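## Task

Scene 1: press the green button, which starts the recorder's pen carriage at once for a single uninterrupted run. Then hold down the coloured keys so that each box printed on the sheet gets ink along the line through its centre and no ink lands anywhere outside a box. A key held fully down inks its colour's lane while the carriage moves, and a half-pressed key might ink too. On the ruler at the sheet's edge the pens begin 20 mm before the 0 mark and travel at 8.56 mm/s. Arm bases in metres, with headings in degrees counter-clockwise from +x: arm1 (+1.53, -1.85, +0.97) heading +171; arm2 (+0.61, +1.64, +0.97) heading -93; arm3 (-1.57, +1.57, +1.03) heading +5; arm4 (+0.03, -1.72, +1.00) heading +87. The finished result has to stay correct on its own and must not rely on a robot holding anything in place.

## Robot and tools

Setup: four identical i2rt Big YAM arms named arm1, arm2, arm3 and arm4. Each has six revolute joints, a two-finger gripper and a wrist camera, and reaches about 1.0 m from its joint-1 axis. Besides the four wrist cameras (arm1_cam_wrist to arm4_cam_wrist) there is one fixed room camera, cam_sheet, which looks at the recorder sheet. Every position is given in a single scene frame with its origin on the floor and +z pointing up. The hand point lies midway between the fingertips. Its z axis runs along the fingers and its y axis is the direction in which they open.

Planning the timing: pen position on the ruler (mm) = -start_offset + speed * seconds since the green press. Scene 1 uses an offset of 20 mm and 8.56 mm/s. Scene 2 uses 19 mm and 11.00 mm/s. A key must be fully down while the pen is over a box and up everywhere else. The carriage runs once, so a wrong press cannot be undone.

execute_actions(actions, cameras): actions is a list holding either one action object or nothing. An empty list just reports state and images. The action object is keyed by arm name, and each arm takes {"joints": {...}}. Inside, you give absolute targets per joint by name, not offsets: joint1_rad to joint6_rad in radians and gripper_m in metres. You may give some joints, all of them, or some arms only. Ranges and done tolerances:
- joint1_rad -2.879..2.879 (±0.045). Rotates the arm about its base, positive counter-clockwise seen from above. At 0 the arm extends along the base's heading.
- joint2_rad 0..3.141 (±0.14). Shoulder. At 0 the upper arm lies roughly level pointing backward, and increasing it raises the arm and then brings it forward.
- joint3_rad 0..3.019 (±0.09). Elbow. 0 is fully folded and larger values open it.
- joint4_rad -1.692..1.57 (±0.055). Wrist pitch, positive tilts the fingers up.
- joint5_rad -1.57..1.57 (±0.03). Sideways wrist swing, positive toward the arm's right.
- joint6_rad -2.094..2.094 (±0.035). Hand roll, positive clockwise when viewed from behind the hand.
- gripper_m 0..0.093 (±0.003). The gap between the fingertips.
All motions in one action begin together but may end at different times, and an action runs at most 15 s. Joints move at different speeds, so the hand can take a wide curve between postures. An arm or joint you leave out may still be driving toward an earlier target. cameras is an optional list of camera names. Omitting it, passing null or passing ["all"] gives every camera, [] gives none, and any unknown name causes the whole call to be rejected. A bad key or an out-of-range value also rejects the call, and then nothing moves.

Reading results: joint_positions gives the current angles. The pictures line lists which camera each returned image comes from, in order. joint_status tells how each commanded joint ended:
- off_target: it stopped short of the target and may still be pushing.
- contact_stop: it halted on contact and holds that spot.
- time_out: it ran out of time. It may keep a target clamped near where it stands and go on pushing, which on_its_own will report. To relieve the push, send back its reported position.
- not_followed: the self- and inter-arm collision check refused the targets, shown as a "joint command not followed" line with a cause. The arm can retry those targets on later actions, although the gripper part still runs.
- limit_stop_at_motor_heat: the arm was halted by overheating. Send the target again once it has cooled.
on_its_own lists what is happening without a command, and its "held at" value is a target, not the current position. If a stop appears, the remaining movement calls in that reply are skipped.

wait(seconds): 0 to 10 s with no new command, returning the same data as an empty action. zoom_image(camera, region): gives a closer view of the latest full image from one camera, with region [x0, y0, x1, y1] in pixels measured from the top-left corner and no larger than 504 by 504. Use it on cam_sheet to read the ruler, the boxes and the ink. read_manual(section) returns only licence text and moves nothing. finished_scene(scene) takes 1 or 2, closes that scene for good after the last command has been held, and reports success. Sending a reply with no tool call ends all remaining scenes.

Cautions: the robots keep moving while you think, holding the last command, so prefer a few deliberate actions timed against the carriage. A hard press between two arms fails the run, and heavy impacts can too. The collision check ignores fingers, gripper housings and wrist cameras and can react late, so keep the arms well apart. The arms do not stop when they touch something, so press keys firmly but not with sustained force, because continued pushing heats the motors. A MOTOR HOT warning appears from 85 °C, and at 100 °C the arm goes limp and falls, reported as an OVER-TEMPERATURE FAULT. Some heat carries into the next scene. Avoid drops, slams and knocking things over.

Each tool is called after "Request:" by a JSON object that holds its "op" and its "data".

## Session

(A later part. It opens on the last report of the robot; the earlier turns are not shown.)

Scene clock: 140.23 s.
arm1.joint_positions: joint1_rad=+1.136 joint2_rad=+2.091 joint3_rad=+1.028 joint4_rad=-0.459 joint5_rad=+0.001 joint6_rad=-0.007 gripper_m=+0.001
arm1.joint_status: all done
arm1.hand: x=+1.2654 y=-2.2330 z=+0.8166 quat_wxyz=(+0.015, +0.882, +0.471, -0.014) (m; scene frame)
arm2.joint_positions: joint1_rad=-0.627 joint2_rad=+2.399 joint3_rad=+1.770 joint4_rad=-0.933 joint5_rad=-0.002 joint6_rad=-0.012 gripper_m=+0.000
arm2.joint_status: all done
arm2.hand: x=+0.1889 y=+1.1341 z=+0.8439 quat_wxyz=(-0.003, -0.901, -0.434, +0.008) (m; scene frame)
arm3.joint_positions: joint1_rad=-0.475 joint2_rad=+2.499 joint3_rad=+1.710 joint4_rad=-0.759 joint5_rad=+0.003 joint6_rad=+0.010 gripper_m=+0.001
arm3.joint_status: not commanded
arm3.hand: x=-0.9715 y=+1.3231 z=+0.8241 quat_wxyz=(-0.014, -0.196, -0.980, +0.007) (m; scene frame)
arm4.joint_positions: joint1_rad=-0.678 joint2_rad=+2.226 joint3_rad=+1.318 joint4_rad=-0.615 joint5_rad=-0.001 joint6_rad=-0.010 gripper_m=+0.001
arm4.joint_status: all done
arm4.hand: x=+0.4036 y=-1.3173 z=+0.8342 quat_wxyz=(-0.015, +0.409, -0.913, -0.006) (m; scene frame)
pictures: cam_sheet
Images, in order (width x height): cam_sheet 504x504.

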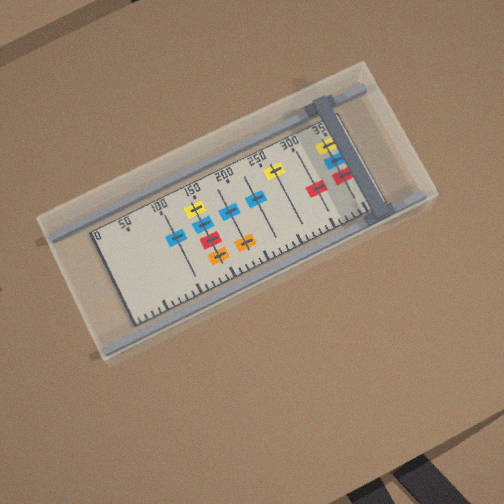

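Request:
{"op": "execute_actions", "data": {"actions": [], "cameras": ["cam_sheet"]}}

Scene clock: 144.93 s.
arm1.joint_positions: joint1_rad=+1.136 joint2_rad=+2.091 joint3_rad=+1.028 joint4_rad=-0.459 joint5_rad=+0.001 joint6_rad=-0.007 gripper_m=+0.001
arm1.joint_status: all done
arm1.hand: x=+1.2654 y=-2.2330 z=+0.8166 quat_wxyz=(+0.015, +0.882, +0.471, -0.014) (m; scene frame)
arm2.joint_positions: joint1_rad=-0.627 joint2_rad=+2.399 joint3_rad=+1.770 joint4_rad=-0.933 joint5_rad=-0.002 joint6_rad=-0.012 gripper_m=+0.000
arm2.joint_status: all done
arm2.hand: x=+0.1889 y=+1.1341 z=+0.8439 quat_wxyz=(-0.003, -0.901, -0.434, +0.008) (m; scene frame)
arm3.joint_positions: joint1_rad=-0.475 joint2_rad=+2.499 joint3_rad=+1.710 joint4_rad=-0.759 joint5_rad=+0.003 joint6_rad=+0.010 gripper_m=+0.001
arm3.joint_status: not commanded
arm3.hand: x=-0.9715 y=+1.3231 z=+0.8241 quat_wxyz=(-0.014, -0.196, -0.980, +0.007) (m; scene frame)
arm4.joint_positions: joint1_rad=-0.678 joint2_rad=+2.226 joint3_rad=+1.318 joint4_rad=-0.615 joint5_rad=-0.001 joint6_rad=-0.010 gripper_m=+0.001
arm4.joint_status: all done
arm4.hand: x=+0.4036 y=-1.3173 z=+0.8342 quat_wxyz=(-0.015, +0.409, -0.913, -0.006) (m; scene frame)
pictures: cam_sheet
Images, in order (width x height): cam_sheet 504x504.

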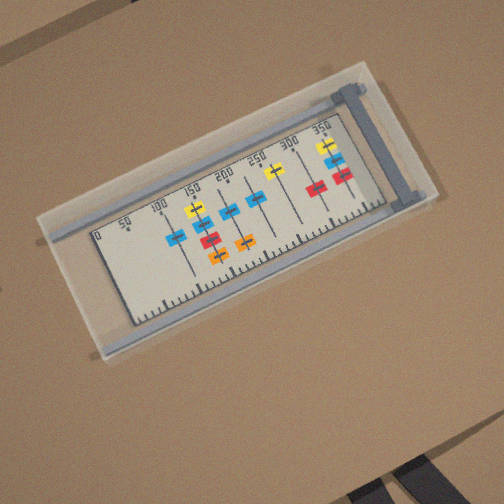

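Request:
{"op": "zoom_image", "data": {"camera": "cam_sheet", "region": [150, 170, 290, 290]}}

Request:
{"op": "zoom_image", "data": {"camera": "cam_sheet", "region": [240, 110, 380, 230]}}

Region (150, 170, 290, 290) of cam_sheet's 504x504 image, scaled by 3.600, with more detail than that image has; it fills the top 432 rows of this view, and the rest is white.

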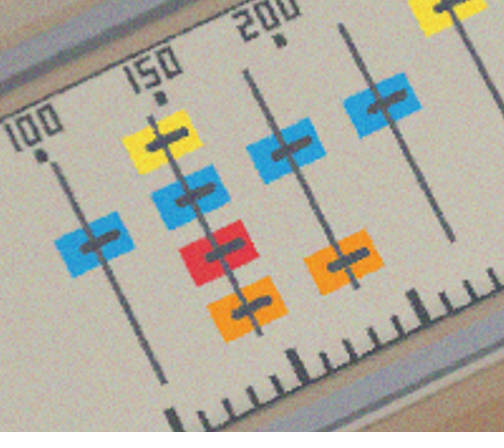

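Region (240, 110, 380, 230) of cam_sheet's 504x504 image, scaled by 3.600, with more detail than that image has; it fills the top 432 rows of this view, and the rest is white.

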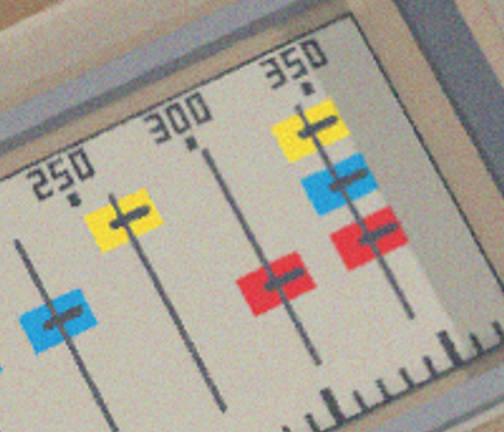

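Request:
{"op": "finished_scene", "data": {"scene": 1}}

The scene is finished: the task was done.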